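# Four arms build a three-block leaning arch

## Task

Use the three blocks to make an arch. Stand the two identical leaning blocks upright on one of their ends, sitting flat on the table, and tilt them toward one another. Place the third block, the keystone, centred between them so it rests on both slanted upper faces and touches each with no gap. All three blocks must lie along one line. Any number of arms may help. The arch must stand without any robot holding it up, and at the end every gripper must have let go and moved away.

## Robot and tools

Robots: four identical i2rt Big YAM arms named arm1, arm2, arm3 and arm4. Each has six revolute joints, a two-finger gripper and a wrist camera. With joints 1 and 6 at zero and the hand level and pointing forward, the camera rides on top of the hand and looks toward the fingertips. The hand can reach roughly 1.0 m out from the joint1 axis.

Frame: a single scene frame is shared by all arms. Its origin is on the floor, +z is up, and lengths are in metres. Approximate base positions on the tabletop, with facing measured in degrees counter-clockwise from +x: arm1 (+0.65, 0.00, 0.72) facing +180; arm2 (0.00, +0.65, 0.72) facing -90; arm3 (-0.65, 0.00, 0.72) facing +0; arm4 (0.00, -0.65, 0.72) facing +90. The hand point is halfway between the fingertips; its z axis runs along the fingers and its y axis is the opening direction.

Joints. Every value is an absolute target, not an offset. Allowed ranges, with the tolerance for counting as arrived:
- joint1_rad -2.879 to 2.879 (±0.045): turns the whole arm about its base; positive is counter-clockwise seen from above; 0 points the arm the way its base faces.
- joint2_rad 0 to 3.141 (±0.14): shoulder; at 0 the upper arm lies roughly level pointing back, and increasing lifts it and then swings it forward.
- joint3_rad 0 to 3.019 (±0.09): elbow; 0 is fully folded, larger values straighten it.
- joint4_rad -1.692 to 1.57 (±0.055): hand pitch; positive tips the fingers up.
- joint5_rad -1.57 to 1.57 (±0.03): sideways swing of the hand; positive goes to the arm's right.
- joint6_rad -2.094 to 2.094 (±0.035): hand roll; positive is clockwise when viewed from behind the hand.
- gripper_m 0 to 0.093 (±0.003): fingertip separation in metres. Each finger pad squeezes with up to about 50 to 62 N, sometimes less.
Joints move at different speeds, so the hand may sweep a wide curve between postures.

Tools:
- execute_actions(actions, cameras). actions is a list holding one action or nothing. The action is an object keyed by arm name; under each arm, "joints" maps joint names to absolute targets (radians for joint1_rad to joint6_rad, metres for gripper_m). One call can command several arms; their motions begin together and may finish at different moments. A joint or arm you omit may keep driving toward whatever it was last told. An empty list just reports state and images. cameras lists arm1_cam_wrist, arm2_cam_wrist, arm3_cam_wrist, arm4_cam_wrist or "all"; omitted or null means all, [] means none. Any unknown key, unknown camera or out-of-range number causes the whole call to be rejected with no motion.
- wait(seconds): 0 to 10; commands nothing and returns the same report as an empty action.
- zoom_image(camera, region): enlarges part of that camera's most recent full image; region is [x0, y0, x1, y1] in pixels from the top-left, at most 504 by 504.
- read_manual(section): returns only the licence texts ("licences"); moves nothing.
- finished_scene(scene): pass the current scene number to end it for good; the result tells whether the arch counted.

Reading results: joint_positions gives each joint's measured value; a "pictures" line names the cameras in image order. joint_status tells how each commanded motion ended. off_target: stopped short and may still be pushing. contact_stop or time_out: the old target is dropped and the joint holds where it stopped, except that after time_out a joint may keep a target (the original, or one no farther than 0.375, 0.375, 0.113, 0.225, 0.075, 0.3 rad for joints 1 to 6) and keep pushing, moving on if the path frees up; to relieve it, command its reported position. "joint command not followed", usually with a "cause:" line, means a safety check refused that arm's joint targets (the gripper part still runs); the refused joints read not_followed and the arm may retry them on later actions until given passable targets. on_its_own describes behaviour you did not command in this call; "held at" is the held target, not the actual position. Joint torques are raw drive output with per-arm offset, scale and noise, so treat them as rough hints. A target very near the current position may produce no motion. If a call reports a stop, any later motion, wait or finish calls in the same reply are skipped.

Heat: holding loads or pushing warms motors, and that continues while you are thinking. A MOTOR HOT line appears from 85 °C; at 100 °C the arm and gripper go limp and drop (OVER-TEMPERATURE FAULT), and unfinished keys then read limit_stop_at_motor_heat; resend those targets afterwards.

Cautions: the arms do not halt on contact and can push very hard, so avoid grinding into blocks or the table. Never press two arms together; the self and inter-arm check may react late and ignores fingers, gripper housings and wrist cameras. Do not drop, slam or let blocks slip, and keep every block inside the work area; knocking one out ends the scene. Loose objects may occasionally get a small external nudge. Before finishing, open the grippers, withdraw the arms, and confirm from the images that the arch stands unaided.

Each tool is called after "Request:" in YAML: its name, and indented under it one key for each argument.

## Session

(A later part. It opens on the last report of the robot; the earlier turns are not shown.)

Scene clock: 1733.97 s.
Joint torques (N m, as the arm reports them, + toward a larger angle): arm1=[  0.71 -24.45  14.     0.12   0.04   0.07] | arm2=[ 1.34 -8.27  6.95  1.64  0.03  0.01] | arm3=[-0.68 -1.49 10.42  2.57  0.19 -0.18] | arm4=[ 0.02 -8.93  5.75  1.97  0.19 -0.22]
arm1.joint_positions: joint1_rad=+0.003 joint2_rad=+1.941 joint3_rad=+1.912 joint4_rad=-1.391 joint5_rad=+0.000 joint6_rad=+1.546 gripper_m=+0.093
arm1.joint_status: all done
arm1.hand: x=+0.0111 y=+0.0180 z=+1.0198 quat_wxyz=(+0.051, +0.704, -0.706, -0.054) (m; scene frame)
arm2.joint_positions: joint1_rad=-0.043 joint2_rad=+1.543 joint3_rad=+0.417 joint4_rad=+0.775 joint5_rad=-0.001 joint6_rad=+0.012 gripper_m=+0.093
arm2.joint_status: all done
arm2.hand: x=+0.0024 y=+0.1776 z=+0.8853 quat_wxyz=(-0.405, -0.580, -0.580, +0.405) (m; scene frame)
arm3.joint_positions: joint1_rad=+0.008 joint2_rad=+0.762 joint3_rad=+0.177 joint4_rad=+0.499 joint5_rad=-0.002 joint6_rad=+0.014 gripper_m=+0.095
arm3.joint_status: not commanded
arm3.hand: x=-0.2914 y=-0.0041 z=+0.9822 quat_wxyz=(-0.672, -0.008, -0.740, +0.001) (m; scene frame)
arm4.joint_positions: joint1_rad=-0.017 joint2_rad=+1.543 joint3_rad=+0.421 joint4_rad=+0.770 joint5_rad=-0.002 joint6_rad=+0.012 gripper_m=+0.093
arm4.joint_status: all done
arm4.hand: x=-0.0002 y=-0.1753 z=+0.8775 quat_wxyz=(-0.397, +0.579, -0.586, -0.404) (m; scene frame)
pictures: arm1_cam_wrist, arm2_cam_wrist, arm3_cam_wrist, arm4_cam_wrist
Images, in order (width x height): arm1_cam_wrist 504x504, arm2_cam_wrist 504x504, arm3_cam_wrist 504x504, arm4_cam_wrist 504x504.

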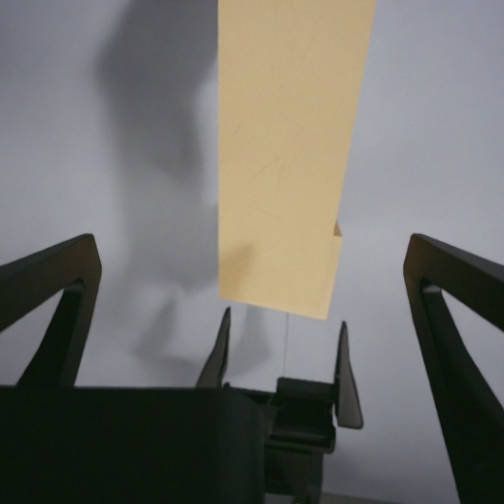

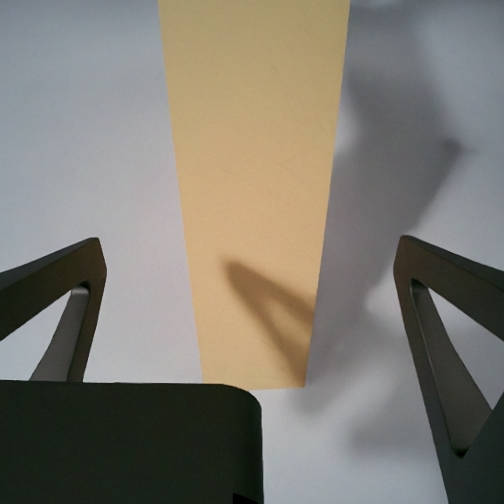

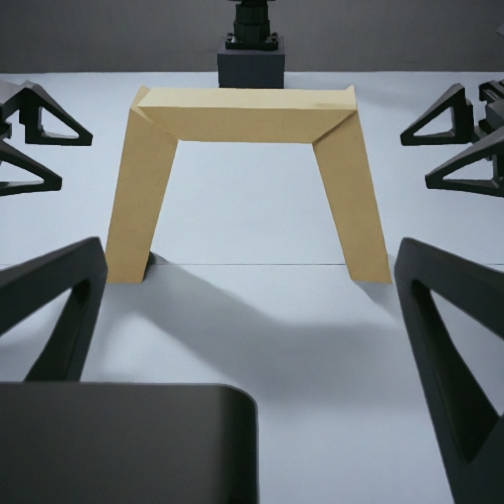

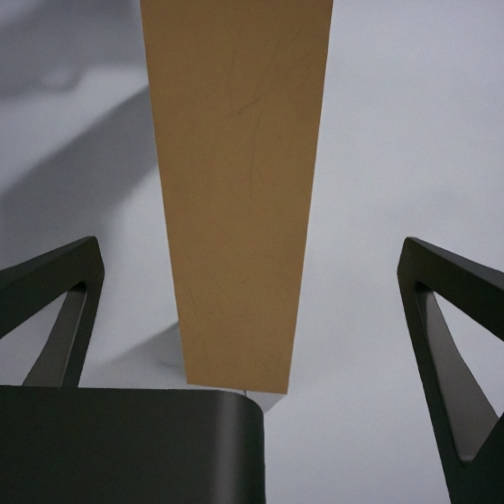

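Request:
execute_actions:
  actions:
    - {"arm2":{"joints":{"joint2_rad":1.76,"joint3_rad":0.66}},"arm4":{"joints":{"joint2_rad":1.75,"joint3_rad":0.655}}}

Scene clock: 1739.27 s.
Joint torques (N m, as the arm reports them, + toward a larger angle): arm1=[  0.68 -24.38  13.96   0.07   0.04   0.07] | arm2=[  1.31 -10.88   6.91   1.61   0.03   0.  ] | arm3=[-0.68 -1.5  10.41  2.57  0.19 -0.18] | arm4=[  0.05 -12.04   6.04   1.92   0.2   -0.22]
arm1.joint_positions: joint1_rad=+0.003 joint2_rad=+1.941 joint3_rad=+1.912 joint4_rad=-1.391 joint5_rad=+0.000 joint6_rad=+1.546 gripper_m=+0.093
arm1.joint_status: not commanded
arm1.hand: x=+0.0111 y=+0.0180 z=+1.0198 quat_wxyz=(+0.051, +0.704, -0.706, -0.054) (m; scene frame)
arm2.joint_positions: joint1_rad=-0.043 joint2_rad=+1.745 joint3_rad=+0.638 joint4_rad=+0.775 joint5_rad=-0.001 joint6_rad=+0.012 gripper_m=+0.093
arm2.joint_status: all done
arm2.hand: x=+0.0026 y=+0.0943 z=+0.8736 quat_wxyz=(-0.410, -0.576, -0.576, +0.410) (m; scene frame)
arm3.joint_positions: joint1_rad=+0.008 joint2_rad=+0.762 joint3_rad=+0.177 joint4_rad=+0.499 joint5_rad=-0.002 joint6_rad=+0.014 gripper_m=+0.095
arm3.joint_status: not commanded
arm3.hand: x=-0.2914 y=-0.0041 z=+0.9822 quat_wxyz=(-0.672, -0.008, -0.740, +0.001) (m; scene frame)
arm4.joint_positions: joint1_rad=-0.017 joint2_rad=+1.733 joint3_rad=+0.632 joint4_rad=+0.770 joint5_rad=-0.002 joint6_rad=+0.012 gripper_m=+0.093
arm4.joint_status: all done
arm4.hand: x=-0.0003 y=-0.0954 z=+0.8672 quat_wxyz=(-0.403, +0.575, -0.581, -0.411) (m; scene frame)
pictures: arm1_cam_wrist, arm2_cam_wrist, arm3_cam_wrist, arm4_cam_wrist
Images, in order (width x height): arm1_cam_wrist 504x504, arm2_cam_wrist 504x504, arm3_cam_wrist 504x504, arm4_cam_wrist 504x504.

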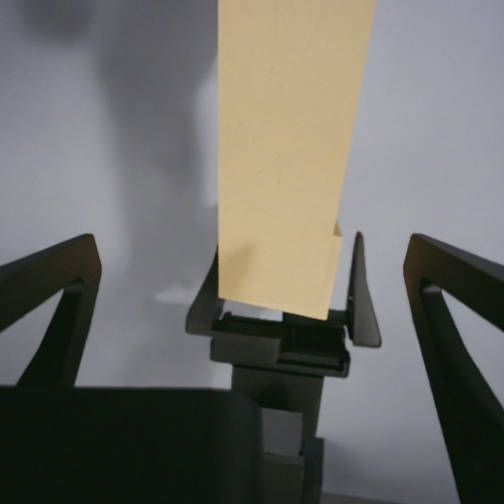

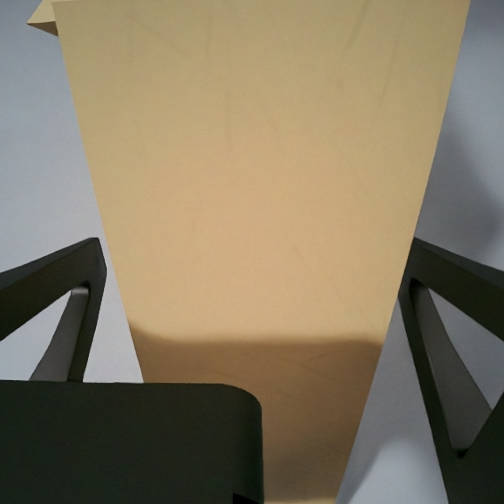

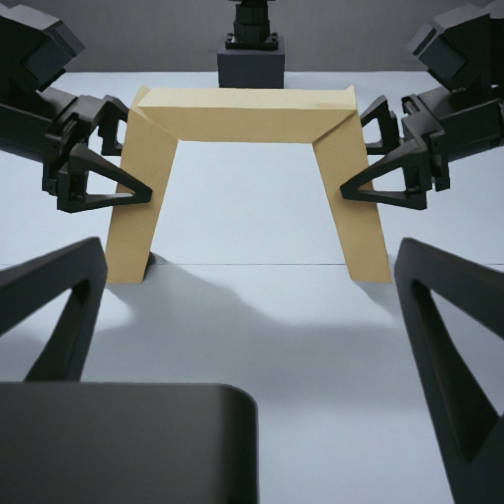

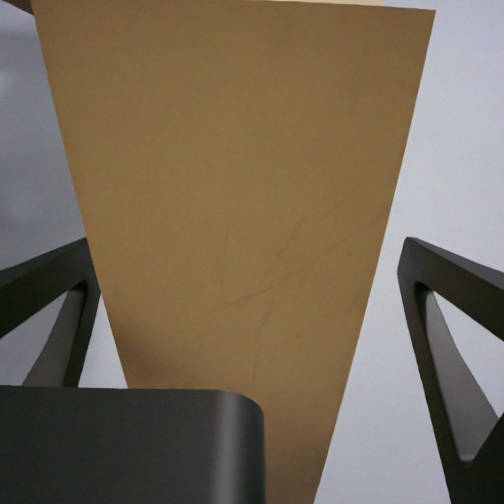

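Request:
execute_actions:
  actions:
    - {"arm1":{"joints":{"joint2_rad":2.06,"joint4_rad":-1.415}},"arm2":{"joints":{"gripper_m":0.045}},"arm4":{"joints":{"gripper_m":0.045}}}

Scene clock: 1762.13 s.
Joint torques (N m, as the arm reports them, + toward a larger angle): arm1=[  0.79 -25.78  13.19  -0.1    0.03   0.08] | arm2=[  1.24 -10.75   6.95   1.62  -0.06  -0.01] | arm3=[-0.67 -1.52 10.42  2.55  0.19 -0.18] | arm4=[ -0.14 -11.99   6.15   1.94   0.3   -0.2 ]
arm1.joint_positions: joint1_rad=+0.003 joint2_rad=+2.067 joint3_rad=+1.917 joint4_rad=-1.406 joint5_rad=+0.000 joint6_rad=+1.546 gripper_m=+0.093
arm1.joint_status: all done
arm1.hand: x=+0.0091 y=+0.0181 z=+0.9434 quat_wxyz=(+0.005, +0.706, -0.708, -0.005) (m; scene frame)
arm2.joint_positions: joint1_rad=-0.044 joint2_rad=+1.745 joint3_rad=+0.638 joint4_rad=+0.774 joint5_rad=+0.002 joint6_rad=+0.013 gripper_m=+0.061
arm2.joint_status: gripper_m off_target (ended at +0.061, target +0.045)
arm2.hand: x=+0.0019 y=+0.0944 z=+0.8735 quat_wxyz=(-0.410, -0.577, -0.575, +0.411) (m; scene frame)
arm3.joint_positions: joint1_rad=+0.008 joint2_rad=+0.762 joint3_rad=+0.177 joint4_rad=+0.499 joint5_rad=-0.002 joint6_rad=+0.014 gripper_m=+0.095
arm3.joint_status: not commanded
arm3.hand: x=-0.2914 y=-0.0041 z=+0.9822 quat_wxyz=(-0.672, -0.008, -0.740, +0.001) (m; scene frame)
arm4.joint_positions: joint1_rad=-0.016 joint2_rad=+1.733 joint3_rad=+0.632 joint4_rad=+0.770 joint5_rad=-0.004 joint6_rad=+0.011 gripper_m=+0.061
arm4.joint_status: gripper_m off_target (ended at +0.061, target +0.045)
arm4.hand: x=-0.0012 y=-0.0954 z=+0.8673 quat_wxyz=(-0.403, +0.576, -0.580, -0.411) (m; scene frame)
pictures: arm1_cam_wrist, arm2_cam_wrist, arm3_cam_wrist, arm4_cam_wrist
Images, in order (width x height): arm1_cam_wrist 504x504, arm2_cam_wrist 504x504, arm3_cam_wrist 504x504, arm4_cam_wrist 504x504.

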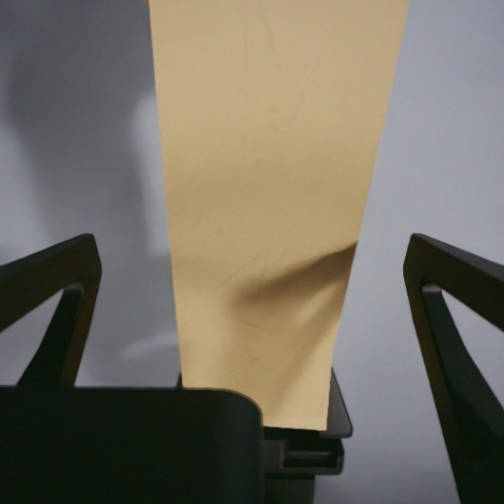

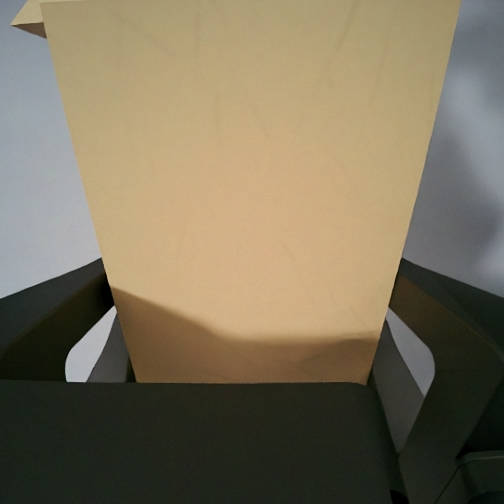

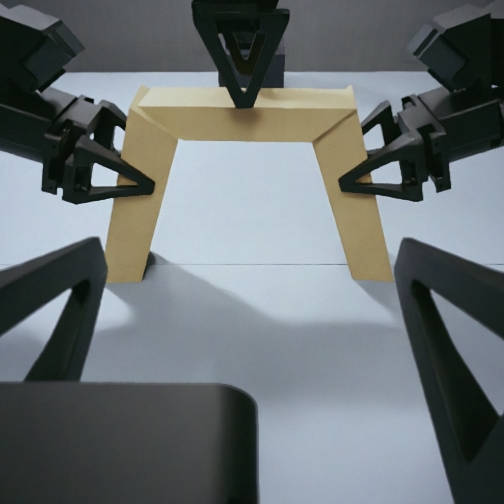

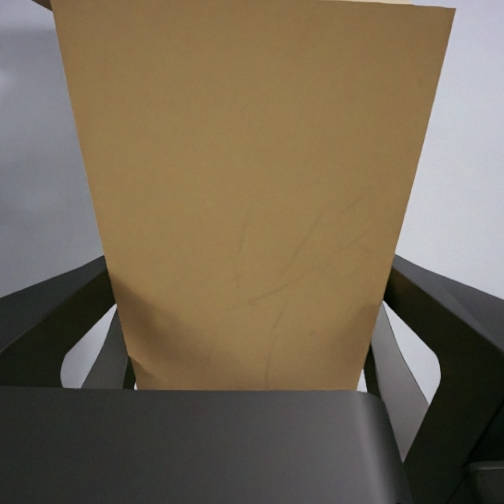

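Request:
zoom_image:
  camera: "arm3_cam_wrist"
  region: [310, 220, 430, 310]

Region (310, 220, 430, 310) of arm3_cam_wrist's 504x504 image, scaled by 4.200, with more detail than that image has; it fills the top 378 rows of this view, and the rest is white.

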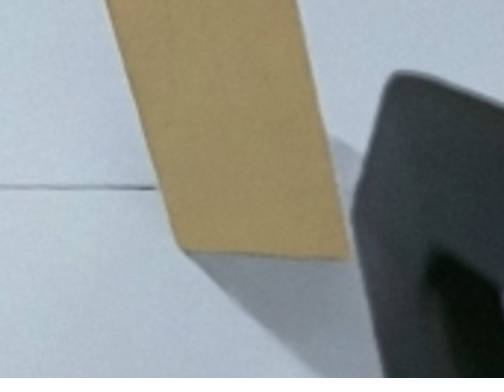

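Request:
execute_actions:
  actions:
    - {"arm1":{"joints":{"joint2_rad":2.068,"gripper_m":0.093}},"arm4":{"joints":{"gripper_m":0.02}}}
  cameras: ["arm3_cam_wrist","arm1_cam_wrist"]

Request:
zoom_image:
  camera: "arm3_cam_wrist"
  region: [310, 220, 430, 310]

Scene clock: 1820.87 s.
Joint torques (N m, as the arm reports them, + toward a larger angle): arm1=[  0.74 -24.88  13.15  -0.14   0.02   0.09] | arm2=[  1.26 -10.92   6.96   1.69  -0.07  -0.01] | arm3=[-0.58 -1.48 10.41  2.57  0.2  -0.18] | arm4=[  0.   -11.94   6.15   1.92   0.29  -0.21]
arm1.joint_positions: joint1_rad=+0.003 joint2_rad=+2.067 joint3_rad=+1.917 joint4_rad=-1.406 joint5_rad=+0.000 joint6_rad=+1.546 gripper_m=+0.093
arm1.joint_status: all done
arm1.hand: x=+0.0091 y=+0.0181 z=+0.9434 quat_wxyz=(+0.005, +0.706, -0.708, -0.005) (m; scene frame)
arm2.joint_positions: joint1_rad=-0.044 joint2_rad=+1.745 joint3_rad=+0.638 joint4_rad=+0.774 joint5_rad=+0.002 joint6_rad=+0.013 gripper_m=+0.061
arm2.joint_status: not commanded
arm2.hand: x=+0.0019 y=+0.0944 z=+0.8735 quat_wxyz=(-0.410, -0.577, -0.575, +0.411) (m; scene frame)
arm3.joint_positions: joint1_rad=+0.008 joint2_rad=+0.762 joint3_rad=+0.177 joint4_rad=+0.499 joint5_rad=-0.002 joint6_rad=+0.014 gripper_m=+0.095
arm3.joint_status: not commanded
arm3.hand: x=-0.2914 y=-0.0041 z=+0.9822 quat_wxyz=(-0.672, -0.008, -0.740, +0.001) (m; scene frame)
arm4.joint_positions: joint1_rad=-0.016 joint2_rad=+1.733 joint3_rad=+0.632 joint4_rad=+0.770 joint5_rad=-0.004 joint6_rad=+0.011 gripper_m=+0.061
arm4.joint_status: gripper_m off_target (ended at +0.061, target +0.020)
arm4.hand: x=-0.0012 y=-0.0954 z=+0.8673 quat_wxyz=(-0.403, +0.576, -0.580, -0.411) (m; scene frame)
pictures: arm1_cam_wrist, arm3_cam_wrist
Images, in order (width x height): arm1_cam_wrist 504x504, arm3_cam_wrist 504x504.

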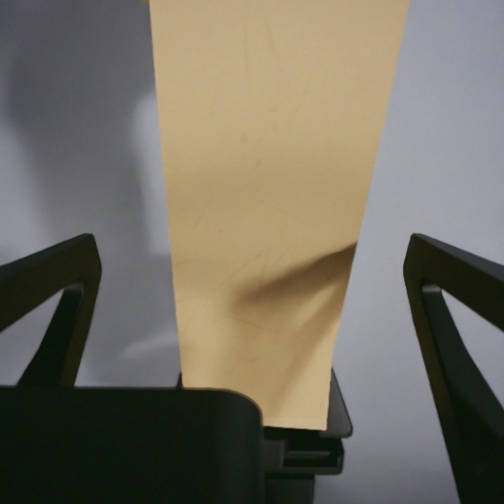

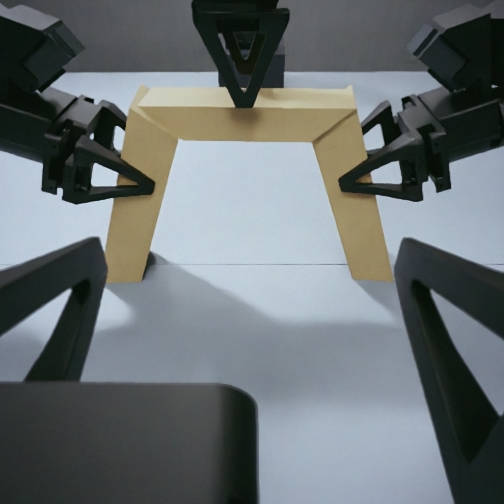

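Region (310, 220, 430, 310) of arm3_cam_wrist's 504x504 image, scaled by 4.200, with more detail than that image has; it fills the top 378 rows of this view, and the rest is white.

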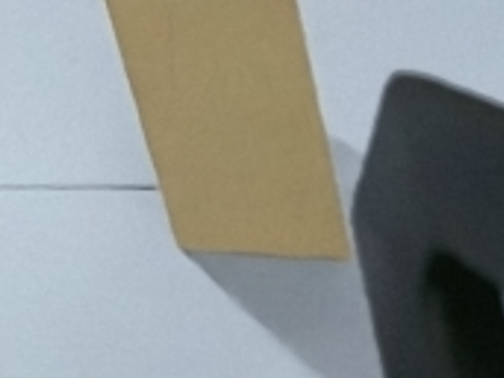

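Request:
execute_actions:
  actions:
    - {"arm1":{"joints":{"joint2_rad":2.068,"joint3_rad":1.895,"joint4_rad":-1.368}}}
  cameras: ["arm3_cam_wrist","arm1_cam_wrist","arm2_cam_wrist"]

Scene clock: 1836.83 s.
Joint torques (N m, as the arm reports them, + toward a larger angle): arm1=[  0.74 -24.87  10.13   0.61   0.03   0.08] | arm2=[  1.32 -10.87   6.99   1.66  -0.06  -0.01] | arm3=[-0.75 -1.51 10.41  2.57  0.2  -0.18] | arm4=[  0.02 -12.     6.16   1.96   0.3   -0.21]
arm1.joint_positions: joint1_rad=+0.003 joint2_rad=+2.067 joint3_rad=+1.895 joint4_rad=-1.379 joint5_rad=+0.000 joint6_rad=+1.546 gripper_m=+0.093
arm1.joint_status: all done
arm1.hand: x=+0.0091 y=+0.0181 z=+0.9350 quat_wxyz=(+0.006, +0.706, -0.708, -0.007) (m; scene frame)
arm2.joint_positions: joint1_rad=-0.044 joint2_rad=+1.745 joint3_rad=+0.638 joint4_rad=+0.774 joint5_rad=+0.002 joint6_rad=+0.013 gripper_m=+0.061
arm2.joint_status: not commanded
arm2.hand: x=+0.0019 y=+0.0944 z=+0.8735 quat_wxyz=(-0.410, -0.577, -0.575, +0.411) (m; scene frame)
arm3.joint_positions: joint1_rad=+0.008 joint2_rad=+0.762 joint3_rad=+0.177 joint4_rad=+0.499 joint5_rad=-0.002 joint6_rad=+0.014 gripper_m=+0.095
arm3.joint_status: not commanded
arm3.hand: x=-0.2914 y=-0.0041 z=+0.9822 quat_wxyz=(-0.672, -0.008, -0.740, +0.001) (m; scene frame)
arm4.joint_positions: joint1_rad=-0.016 joint2_rad=+1.733 joint3_rad=+0.632 joint4_rad=+0.770 joint5_rad=-0.004 joint6_rad=+0.011 gripper_m=+0.061
arm4.joint_status: not commanded
arm4.hand: x=-0.0012 y=-0.0954 z=+0.8673 quat_wxyz=(-0.403, +0.576, -0.580, -0.411) (m; scene frame)
pictures: arm1_cam_wrist, arm2_cam_wrist, arm3_cam_wrist
Images, in order (width x height): arm1_cam_wrist 504x504, arm2_cam_wrist 504x504, arm3_cam_wrist 504x504.

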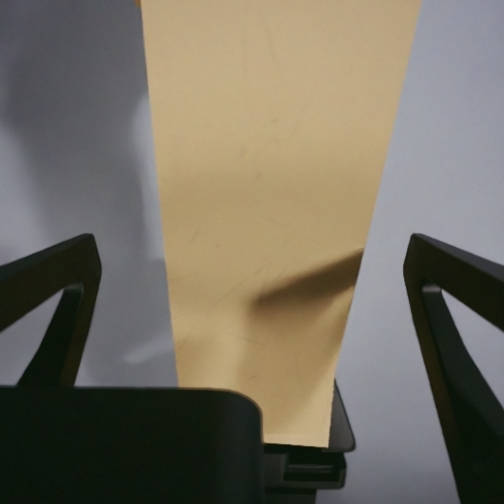

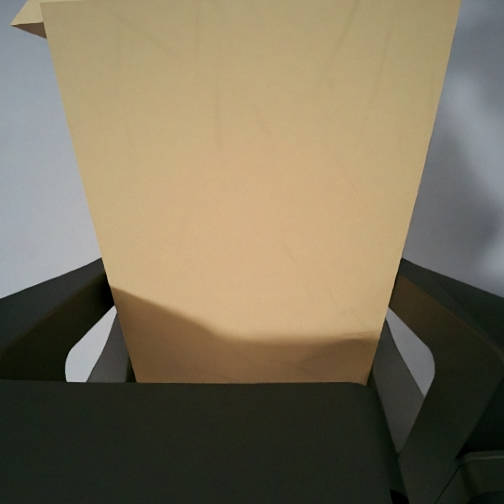

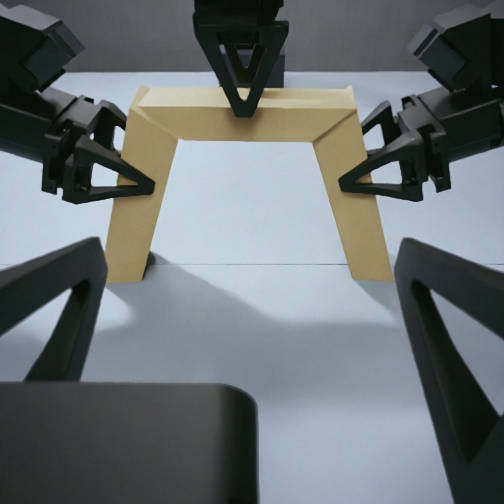

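Request:
execute_actions:
  actions:
    - {"arm1":{"joints":{"gripper_m":0.045}}}
  cameras: ["arm3_cam_wrist","arm1_cam_wrist","arm2_cam_wrist"]

Scene clock: 1843.80 s.
Joint torques (N m, as the arm reports them, + toward a larger angle): arm1=[  0.69 -24.8   10.19   0.53   0.03   0.08] | arm2=[  1.21 -10.95   6.99   1.66  -0.06  -0.01] | arm3=[-0.68 -1.54 10.41  2.6   0.2  -0.19] | arm4=[ -0.07 -11.94   6.15   1.92   0.3   -0.21]
arm1.joint_positions: joint1_rad=+0.003 joint2_rad=+2.067 joint3_rad=+1.895 joint4_rad=-1.375 joint5_rad=+0.000 joint6_rad=+1.547 gripper_m=+0.045
arm1.joint_status: all done
arm1.hand: x=+0.0081 y=+0.0181 z=+0.9351 quat_wxyz=(+0.008, +0.706, -0.708, -0.008) (m; scene frame)
arm2.joint_positions: joint1_rad=-0.044 joint2_rad=+1.745 joint3_rad=+0.638 joint4_rad=+0.774 joint5_rad=+0.002 joint6_rad=+0.013 gripper_m=+0.061
arm2.joint_status: not commanded
arm2.hand: x=+0.0019 y=+0.0944 z=+0.8735 quat_wxyz=(-0.410, -0.577, -0.575, +0.411) (m; scene frame)
arm3.joint_positions: joint1_rad=+0.008 joint2_rad=+0.762 joint3_rad=+0.177 joint4_rad=+0.499 joint5_rad=-0.002 joint6_rad=+0.014 gripper_m=+0.095
arm3.joint_status: not commanded
arm3.hand: x=-0.2914 y=-0.0041 z=+0.9822 quat_wxyz=(-0.672, -0.008, -0.740, +0.001) (m; scene frame)
arm4.joint_positions: joint1_rad=-0.016 joint2_rad=+1.733 joint3_rad=+0.632 joint4_rad=+0.770 joint5_rad=-0.004 joint6_rad=+0.011 gripper_m=+0.061
arm4.joint_status: not commanded
arm4.hand: x=-0.0012 y=-0.0954 z=+0.8673 quat_wxyz=(-0.403, +0.576, -0.580, -0.411) (m; scene frame)
pictures: arm1_cam_wrist, arm2_cam_wrist, arm3_cam_wrist
Images, in order (width x height): arm1_cam_wrist 504x504, arm2_cam_wrist 504x504, arm3_cam_wrist 504x504.

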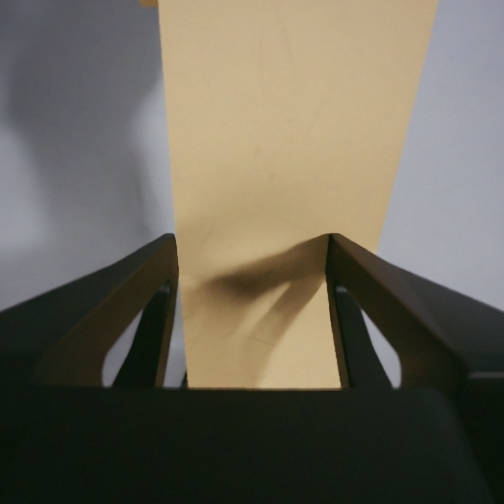

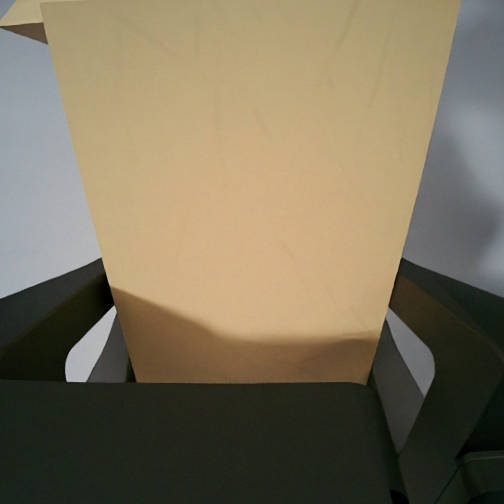

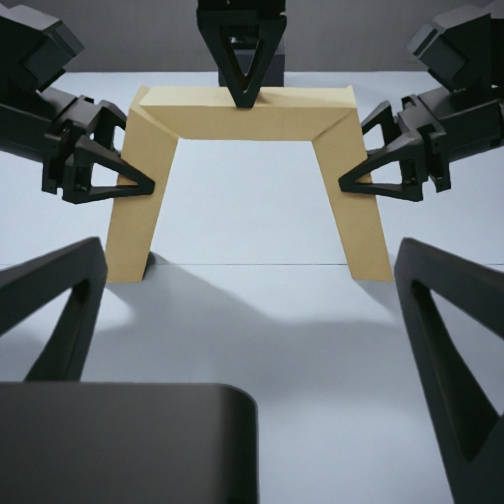

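Request:
execute_actions:
  actions:
    - {"arm1":{"joints":{"gripper_m":0.093}}}
  cameras: ["arm3_cam_wrist","arm1_cam_wrist","arm2_cam_wrist"]

Scene clock: 1881.77 s.
Joint torques (N m, as the arm reports them, + toward a larger angle): arm1=[  0.72 -24.75  10.13   0.51   0.03   0.07] | arm2=[  1.33 -10.92   6.96   1.65  -0.05  -0.02] | arm3=[-0.67 -1.47 10.44  2.58  0.2  -0.18] | arm4=[ -0.22 -11.9    6.11   1.92   0.3   -0.21]
arm1.joint_positions: joint1_rad=+0.003 joint2_rad=+2.067 joint3_rad=+1.895 joint4_rad=-1.375 joint5_rad=+0.000 joint6_rad=+1.547 gripper_m=+0.093
arm1.joint_status: all done
arm1.hand: x=+0.0081 y=+0.0181 z=+0.9351 quat_wxyz=(+0.008, +0.706, -0.708, -0.008) (m; scene frame)
arm2.joint_positions: joint1_rad=-0.044 joint2_rad=+1.745 joint3_rad=+0.638 joint4_rad=+0.774 joint5_rad=+0.002 joint6_rad=+0.013 gripper_m=+0.061
arm2.joint_status: not commanded
arm2.hand: x=+0.0019 y=+0.0944 z=+0.8735 quat_wxyz=(-0.410, -0.577, -0.575, +0.411) (m; scene frame)
arm3.joint_positions: joint1_rad=+0.008 joint2_rad=+0.762 joint3_rad=+0.177 joint4_rad=+0.499 joint5_rad=-0.002 joint6_rad=+0.014 gripper_m=+0.095
arm3.joint_status: not commanded
arm3.hand: x=-0.2914 y=-0.0041 z=+0.9822 quat_wxyz=(-0.672, -0.008, -0.740, +0.001) (m; scene frame)
arm4.joint_positions: joint1_rad=-0.016 joint2_rad=+1.733 joint3_rad=+0.632 joint4_rad=+0.770 joint5_rad=-0.004 joint6_rad=+0.011 gripper_m=+0.061
arm4.joint_status: not commanded
arm4.hand: x=-0.0012 y=-0.0954 z=+0.8673 quat_wxyz=(-0.403, +0.576, -0.580, -0.411) (m; scene frame)
pictures: arm1_cam_wrist, arm2_cam_wrist, arm3_cam_wrist
Images, in order (width x height): arm1_cam_wrist 504x504, arm2_cam_wrist 504x504, arm3_cam_wrist 504x504.

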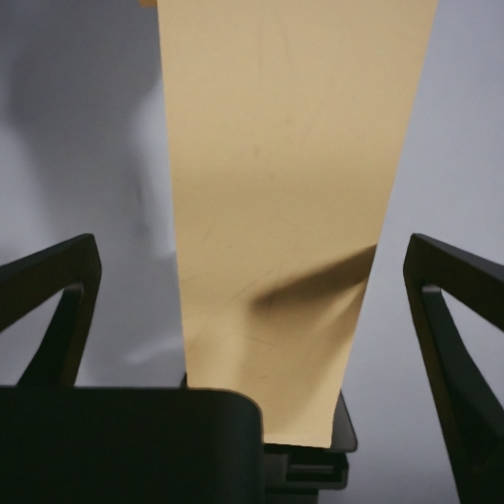

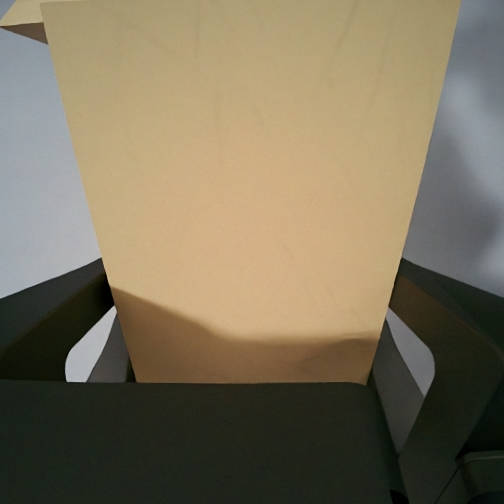

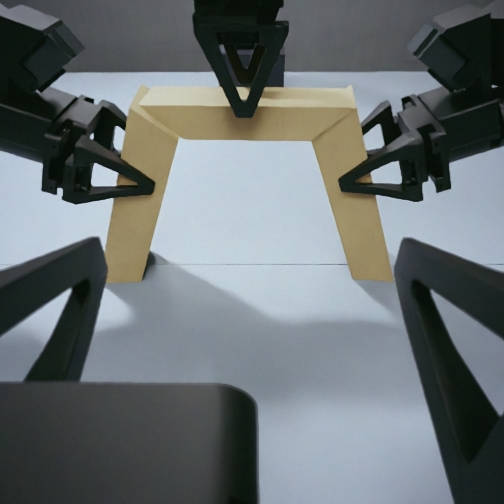

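Request:
execute_actions:
  actions:
    - {"arm1":{"joints":{"joint3_rad":1.858,"joint4_rad":-1.33}}}
  cameras: ["arm3_cam_wrist","arm1_cam_wrist","arm2_cam_wrist"]

Scene clock: 1894.20 s.
Joint torques (N m, as the arm reports them, + toward a larger angle): arm1=[  0.93 -24.8   10.22   0.65   0.04   0.09] | arm2=[  1.27 -10.94   6.96   1.66  -0.06  -0.01] | arm3=[-0.75 -1.51 10.42  2.57  0.2  -0.19] | arm4=[ -0.12 -12.15   6.14   1.93   0.3   -0.2 ]
arm1.joint_positions: joint1_rad=+0.003 joint2_rad=+2.067 joint3_rad=+1.856 joint4_rad=-1.341 joint5_rad=+0.000 joint6_rad=+1.547 gripper_m=+0.093
arm1.joint_status: all done
arm1.hand: x=+0.0123 y=+0.0180 z=+0.9207 quat_wxyz=(+0.006, +0.706, -0.708, -0.007) (m; scene frame)
arm2.joint_positions: joint1_rad=-0.044 joint2_rad=+1.745 joint3_rad=+0.638 joint4_rad=+0.774 joint5_rad=+0.002 joint6_rad=+0.013 gripper_m=+0.061
arm2.joint_status: not commanded
arm2.hand: x=+0.0019 y=+0.0944 z=+0.8735 quat_wxyz=(-0.410, -0.577, -0.575, +0.411) (m; scene frame)
arm3.joint_positions: joint1_rad=+0.008 joint2_rad=+0.762 joint3_rad=+0.177 joint4_rad=+0.499 joint5_rad=-0.002 joint6_rad=+0.014 gripper_m=+0.095
arm3.joint_status: not commanded
arm3.hand: x=-0.2914 y=-0.0041 z=+0.9822 quat_wxyz=(-0.672, -0.008, -0.740, +0.001) (m; scene frame)
arm4.joint_positions: joint1_rad=-0.016 joint2_rad=+1.733 joint3_rad=+0.632 joint4_rad=+0.770 joint5_rad=-0.004 joint6_rad=+0.011 gripper_m=+0.061
arm4.joint_status: not commanded
arm4.hand: x=-0.0012 y=-0.0954 z=+0.8673 quat_wxyz=(-0.403, +0.576, -0.580, -0.411) (m; scene frame)
pictures: arm1_cam_wrist, arm2_cam_wrist, arm3_cam_wrist
Images, in order (width x height): arm1_cam_wrist 504x504, arm2_cam_wrist 504x504, arm3_cam_wrist 504x504.

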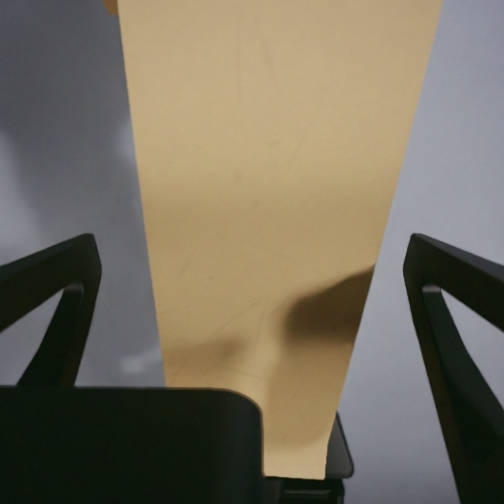

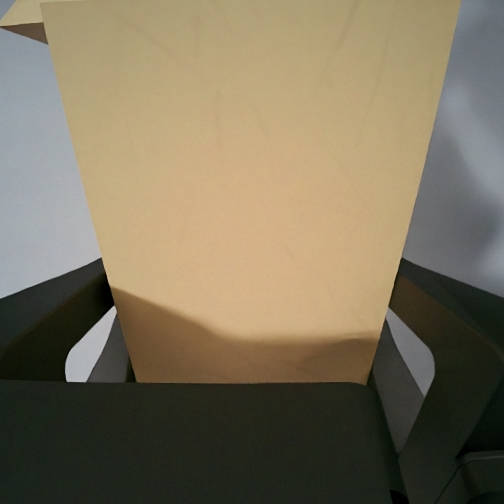

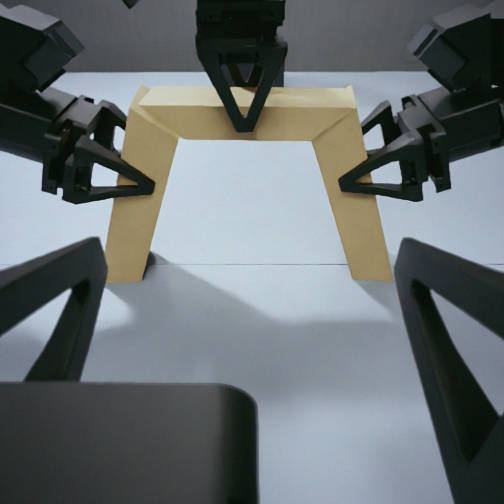

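Request:
execute_actions:
  actions:
    - {"arm1":{"joints":{"gripper_m":0.045}}}
  cameras: ["arm3_cam_wrist","arm1_cam_wrist","arm2_cam_wrist","arm4_cam_wrist"]

Scene clock: 1898.00 s.
Joint torques (N m, as the arm reports them, + toward a larger angle): arm1=[  0.93 -24.61  10.29   0.63   0.03   0.07] | arm2=[  1.33 -10.91   6.95   1.66  -0.06  -0.01] | arm3=[-0.62 -1.46 10.41  2.59  0.2  -0.18] | arm4=[ -0.17 -12.06   6.17   1.9    0.31  -0.21]
arm1.joint_positions: joint1_rad=+0.003 joint2_rad=+2.067 joint3_rad=+1.855 joint4_rad=-1.339 joint5_rad=+0.000 joint6_rad=+1.548 gripper_m=+0.059
arm1.joint_status: gripper_m off_target (ended at +0.059, target +0.045)
arm1.hand: x=+0.0121 y=+0.0180 z=+0.9204 quat_wxyz=(+0.006, +0.705, -0.709, -0.007) (m; scene frame)
arm2.joint_positions: joint1_rad=-0.044 joint2_rad=+1.745 joint3_rad=+0.638 joint4_rad=+0.774 joint5_rad=+0.002 joint6_rad=+0.013 gripper_m=+0.061
arm2.joint_status: not commanded
arm2.hand: x=+0.0019 y=+0.0944 z=+0.8735 quat_wxyz=(-0.410, -0.577, -0.575, +0.411) (m; scene frame)
arm3.joint_positions: joint1_rad=+0.008 joint2_rad=+0.762 joint3_rad=+0.177 joint4_rad=+0.499 joint5_rad=-0.002 joint6_rad=+0.014 gripper_m=+0.095
arm3.joint_status: not commanded
arm3.hand: x=-0.2914 y=-0.0041 z=+0.9822 quat_wxyz=(-0.672, -0.008, -0.740, +0.001) (m; scene frame)
arm4.joint_positions: joint1_rad=-0.015 joint2_rad=+1.733 joint3_rad=+0.632 joint4_rad=+0.770 joint5_rad=-0.005 joint6_rad=+0.010 gripper_m=+0.061
arm4.joint_status: not commanded
arm4.hand: x=-0.0014 y=-0.0954 z=+0.8673 quat_wxyz=(-0.403, +0.577, -0.580, -0.411) (m; scene frame)
pictures: arm1_cam_wrist, arm2_cam_wrist, arm3_cam_wrist, arm4_cam_wrist
Images, in order (width x height): arm1_cam_wrist 504x504, arm2_cam_wrist 504x504, arm3_cam_wrist 504x504, arm4_cam_wrist 504x504.

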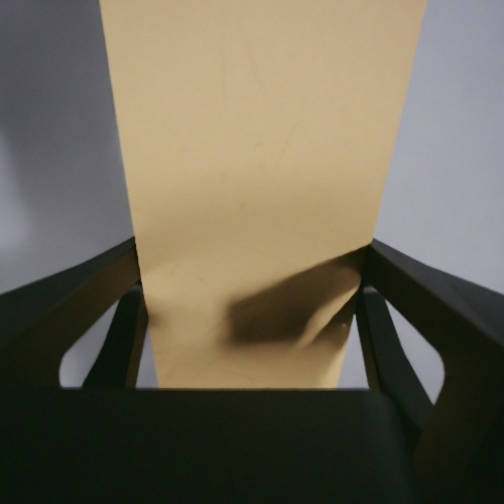

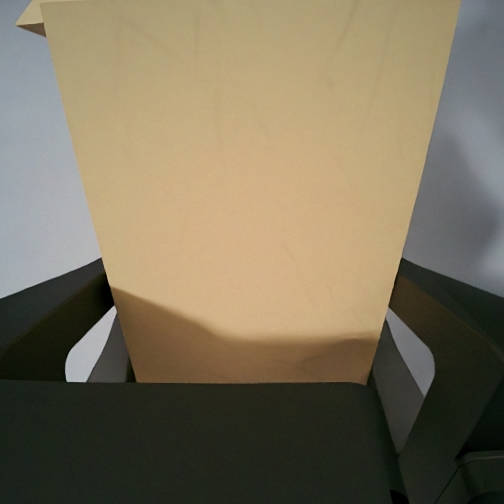

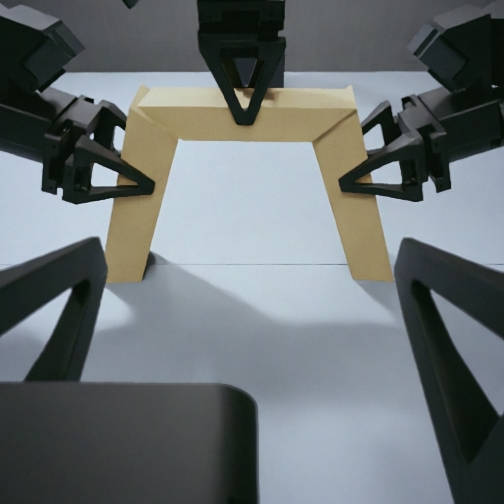

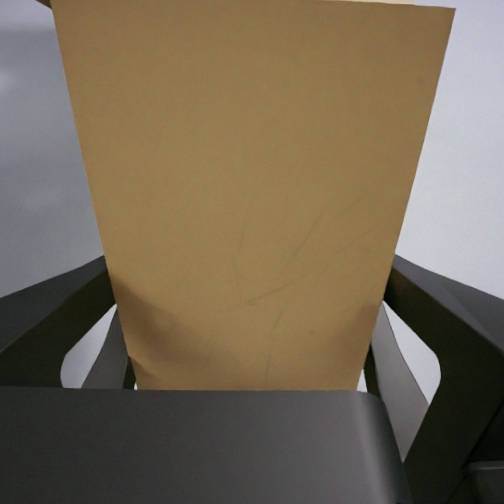

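Request:
execute_actions:
  actions:
    - {"arm1":{"joints":{"joint2_rad":2.0}}}
  cameras: ["arm3_cam_wrist","arm1_cam_wrist","arm2_cam_wrist","arm4_cam_wrist"]

Scene clock: 1915.17 s.
Joint torques (N m, as the arm reports them, + toward a larger angle): arm1=[  0.71 -26.52  11.02   0.69   0.02   0.06] | arm2=[  1.37 -10.79   6.98   1.65  -0.07  -0.02] | arm3=[-0.63 -1.45 10.41  2.6   0.19 -0.18] | arm4=[ -0.08 -12.1    6.14   1.97   0.31  -0.19]
arm1.joint_positions: joint1_rad=+0.003 joint2_rad=+2.025 joint3_rad=+1.848 joint4_rad=-1.339 joint5_rad=+0.000 joint6_rad=+1.548 gripper_m=+0.059
arm1.joint_status: all done
arm1.hand: x=+0.0137 y=+0.0180 z=+0.9432 quat_wxyz=(+0.018, +0.705, -0.709, -0.019) (m; scene frame)
arm2.joint_positions: joint1_rad=-0.044 joint2_rad=+1.745 joint3_rad=+0.638 joint4_rad=+0.774 joint5_rad=+0.002 joint6_rad=+0.013 gripper_m=+0.061
arm2.joint_status: not commanded
arm2.hand: x=+0.0019 y=+0.0944 z=+0.8735 quat_wxyz=(-0.410, -0.577, -0.575, +0.411) (m; scene frame)
arm3.joint_positions: joint1_rad=+0.008 joint2_rad=+0.762 joint3_rad=+0.177 joint4_rad=+0.499 joint5_rad=-0.002 joint6_rad=+0.014 gripper_m=+0.095
arm3.joint_status: not commanded
arm3.hand: x=-0.2914 y=-0.0041 z=+0.9822 quat_wxyz=(-0.672, -0.008, -0.740, +0.001) (m; scene frame)
arm4.joint_positions: joint1_rad=-0.015 joint2_rad=+1.733 joint3_rad=+0.632 joint4_rad=+0.770 joint5_rad=-0.005 joint6_rad=+0.010 gripper_m=+0.061
arm4.joint_status: not commanded
arm4.hand: x=-0.0014 y=-0.0954 z=+0.8673 quat_wxyz=(-0.403, +0.577, -0.580, -0.411) (m; scene frame)
pictures: arm1_cam_wrist, arm2_cam_wrist, arm3_cam_wrist, arm4_cam_wrist
Images, in order (width x height): arm1_cam_wrist 504x504, arm2_cam_wrist 504x504, arm3_cam_wrist 504x504, arm4_cam_wrist 504x504.

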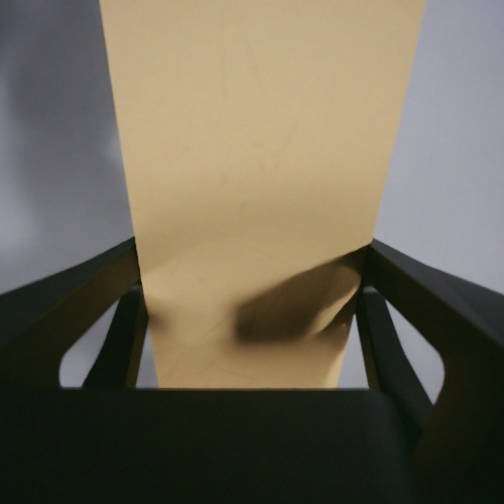

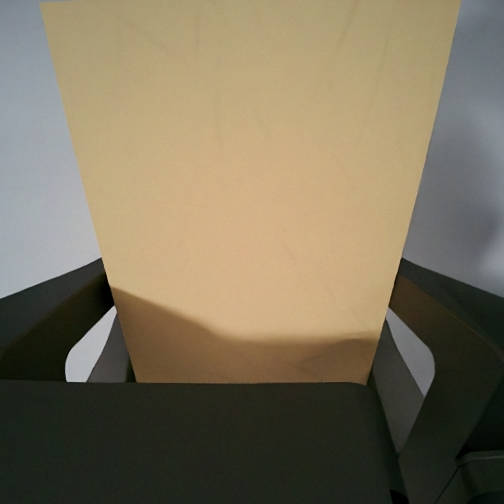

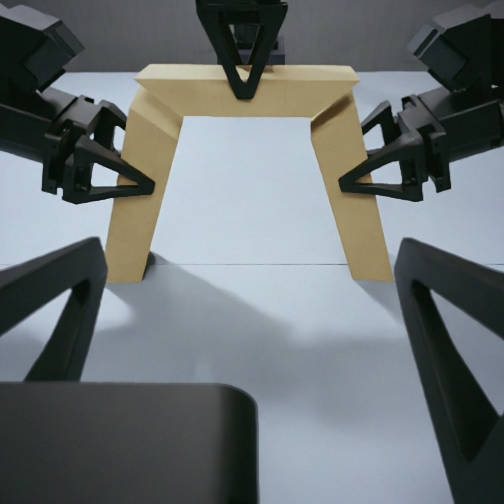

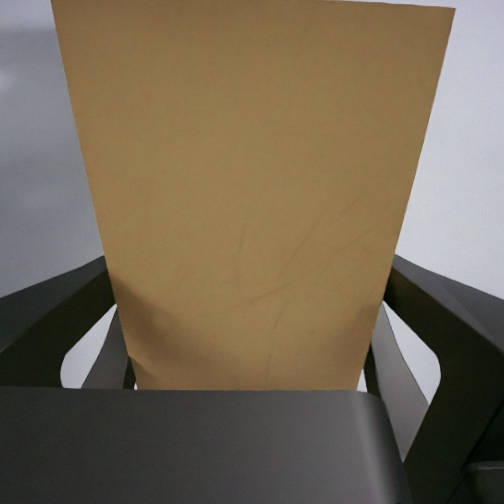

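Request:
zoom_image:
  camera: "arm3_cam_wrist"
  region: [110, 40, 390, 160]

Region (110, 40, 390, 160) of arm3_cam_wrist's 504x504 image, scaled by 1.800, with more detail than that image has; it fills the top 216 rows of this view, and the rest is white.

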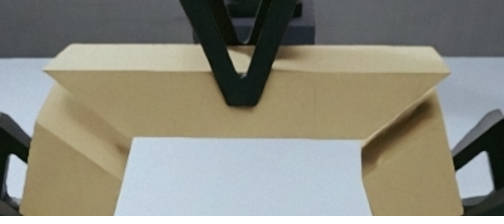

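Request:
execute_actions:
  actions:
    - {"arm1":{"joints":{"joint6_rad":1.512}},"arm4":{"joints":{"joint1_rad":-0.045,"joint5_rad":-0.115}}}
  cameras: ["arm3_cam_wrist","arm4_cam_wrist"]

Request:
zoom_image:
  camera: "arm3_cam_wrist"
  region: [310, 220, 430, 310]

Request:
zoom_image:
  camera: "arm3_cam_wrist"
  region: [110, 40, 390, 160]

Scene clock: 1946.83 s.
Joint torques (N m, as the arm reports them, + toward a larger angle): arm1=[  0.62 -26.62  11.09   0.72   0.03  -0.11] | arm2=[  1.21 -10.81   6.94   1.67  -0.06  -0.02] | arm3=[-0.66 -1.49 10.41  2.58  0.2  -0.18] | arm4=[ -0.51 -12.02   6.13   1.89  -0.24  -0.02]
arm1.joint_positions: joint1_rad=+0.003 joint2_rad=+2.025 joint3_rad=+1.848 joint4_rad=-1.339 joint5_rad=+0.000 joint6_rad=+1.521 gripper_m=+0.059
arm1.joint_status: all done
arm1.hand: x=+0.0137 y=+0.0180 z=+0.9432 quat_wxyz=(+0.018, +0.715, -0.699, -0.020) (m; scene frame)
arm2.joint_positions: joint1_rad=-0.044 joint2_rad=+1.745 joint3_rad=+0.638 joint4_rad=+0.774 joint5_rad=+0.002 joint6_rad=+0.013 gripper_m=+0.061
arm2.joint_status: not commanded
arm2.hand: x=+0.0019 y=+0.0944 z=+0.8735 quat_wxyz=(-0.410, -0.577, -0.575, +0.411) (m; scene frame)
arm3.joint_positions: joint1_rad=+0.008 joint2_rad=+0.762 joint3_rad=+0.177 joint4_rad=+0.499 joint5_rad=-0.002 joint6_rad=+0.014 gripper_m=+0.095
arm3.joint_status: not commanded
arm3.hand: x=-0.2914 y=-0.0041 z=+0.9822 quat_wxyz=(-0.672, -0.008, -0.740, +0.001) (m; scene frame)
arm4.joint_positions: joint1_rad=-0.043 joint2_rad=+1.733 joint3_rad=+0.632 joint4_rad=+0.770 joint5_rad=-0.106 joint6_rad=-0.012 gripper_m=+0.061
arm4.joint_status: all done
arm4.hand: x=-0.0035 y=-0.0960 z=+0.8677 quat_wxyz=(-0.384, +0.595, -0.560, -0.430) (m; scene frame)
pictures: arm3_cam_wrist, arm4_cam_wrist
Images, in order (width x height): arm3_cam_wrist 504x504, arm4_cam_wrist 504x504.

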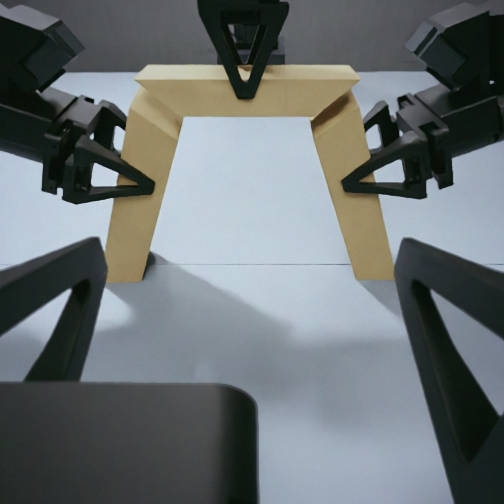

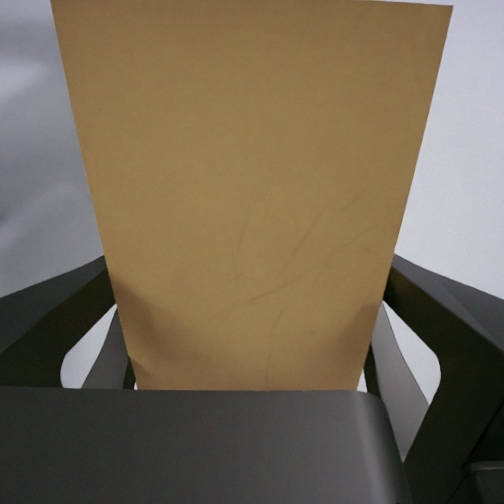

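Region (310, 220, 430, 310) of arm3_cam_wrist's 504x504 image, scaled by 4.200, with more detail than that image has; it fills the top 378 rows of this view, and the rest is white.

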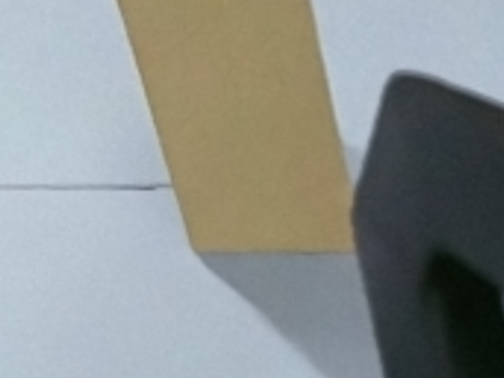

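Region (110, 40, 390, 160) of arm3_cam_wrist's 504x504 image, scaled by 1.800, with more detail than that image has; it fills the top 216 rows of this view, and the rest is white.

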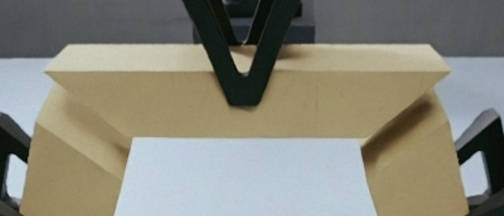

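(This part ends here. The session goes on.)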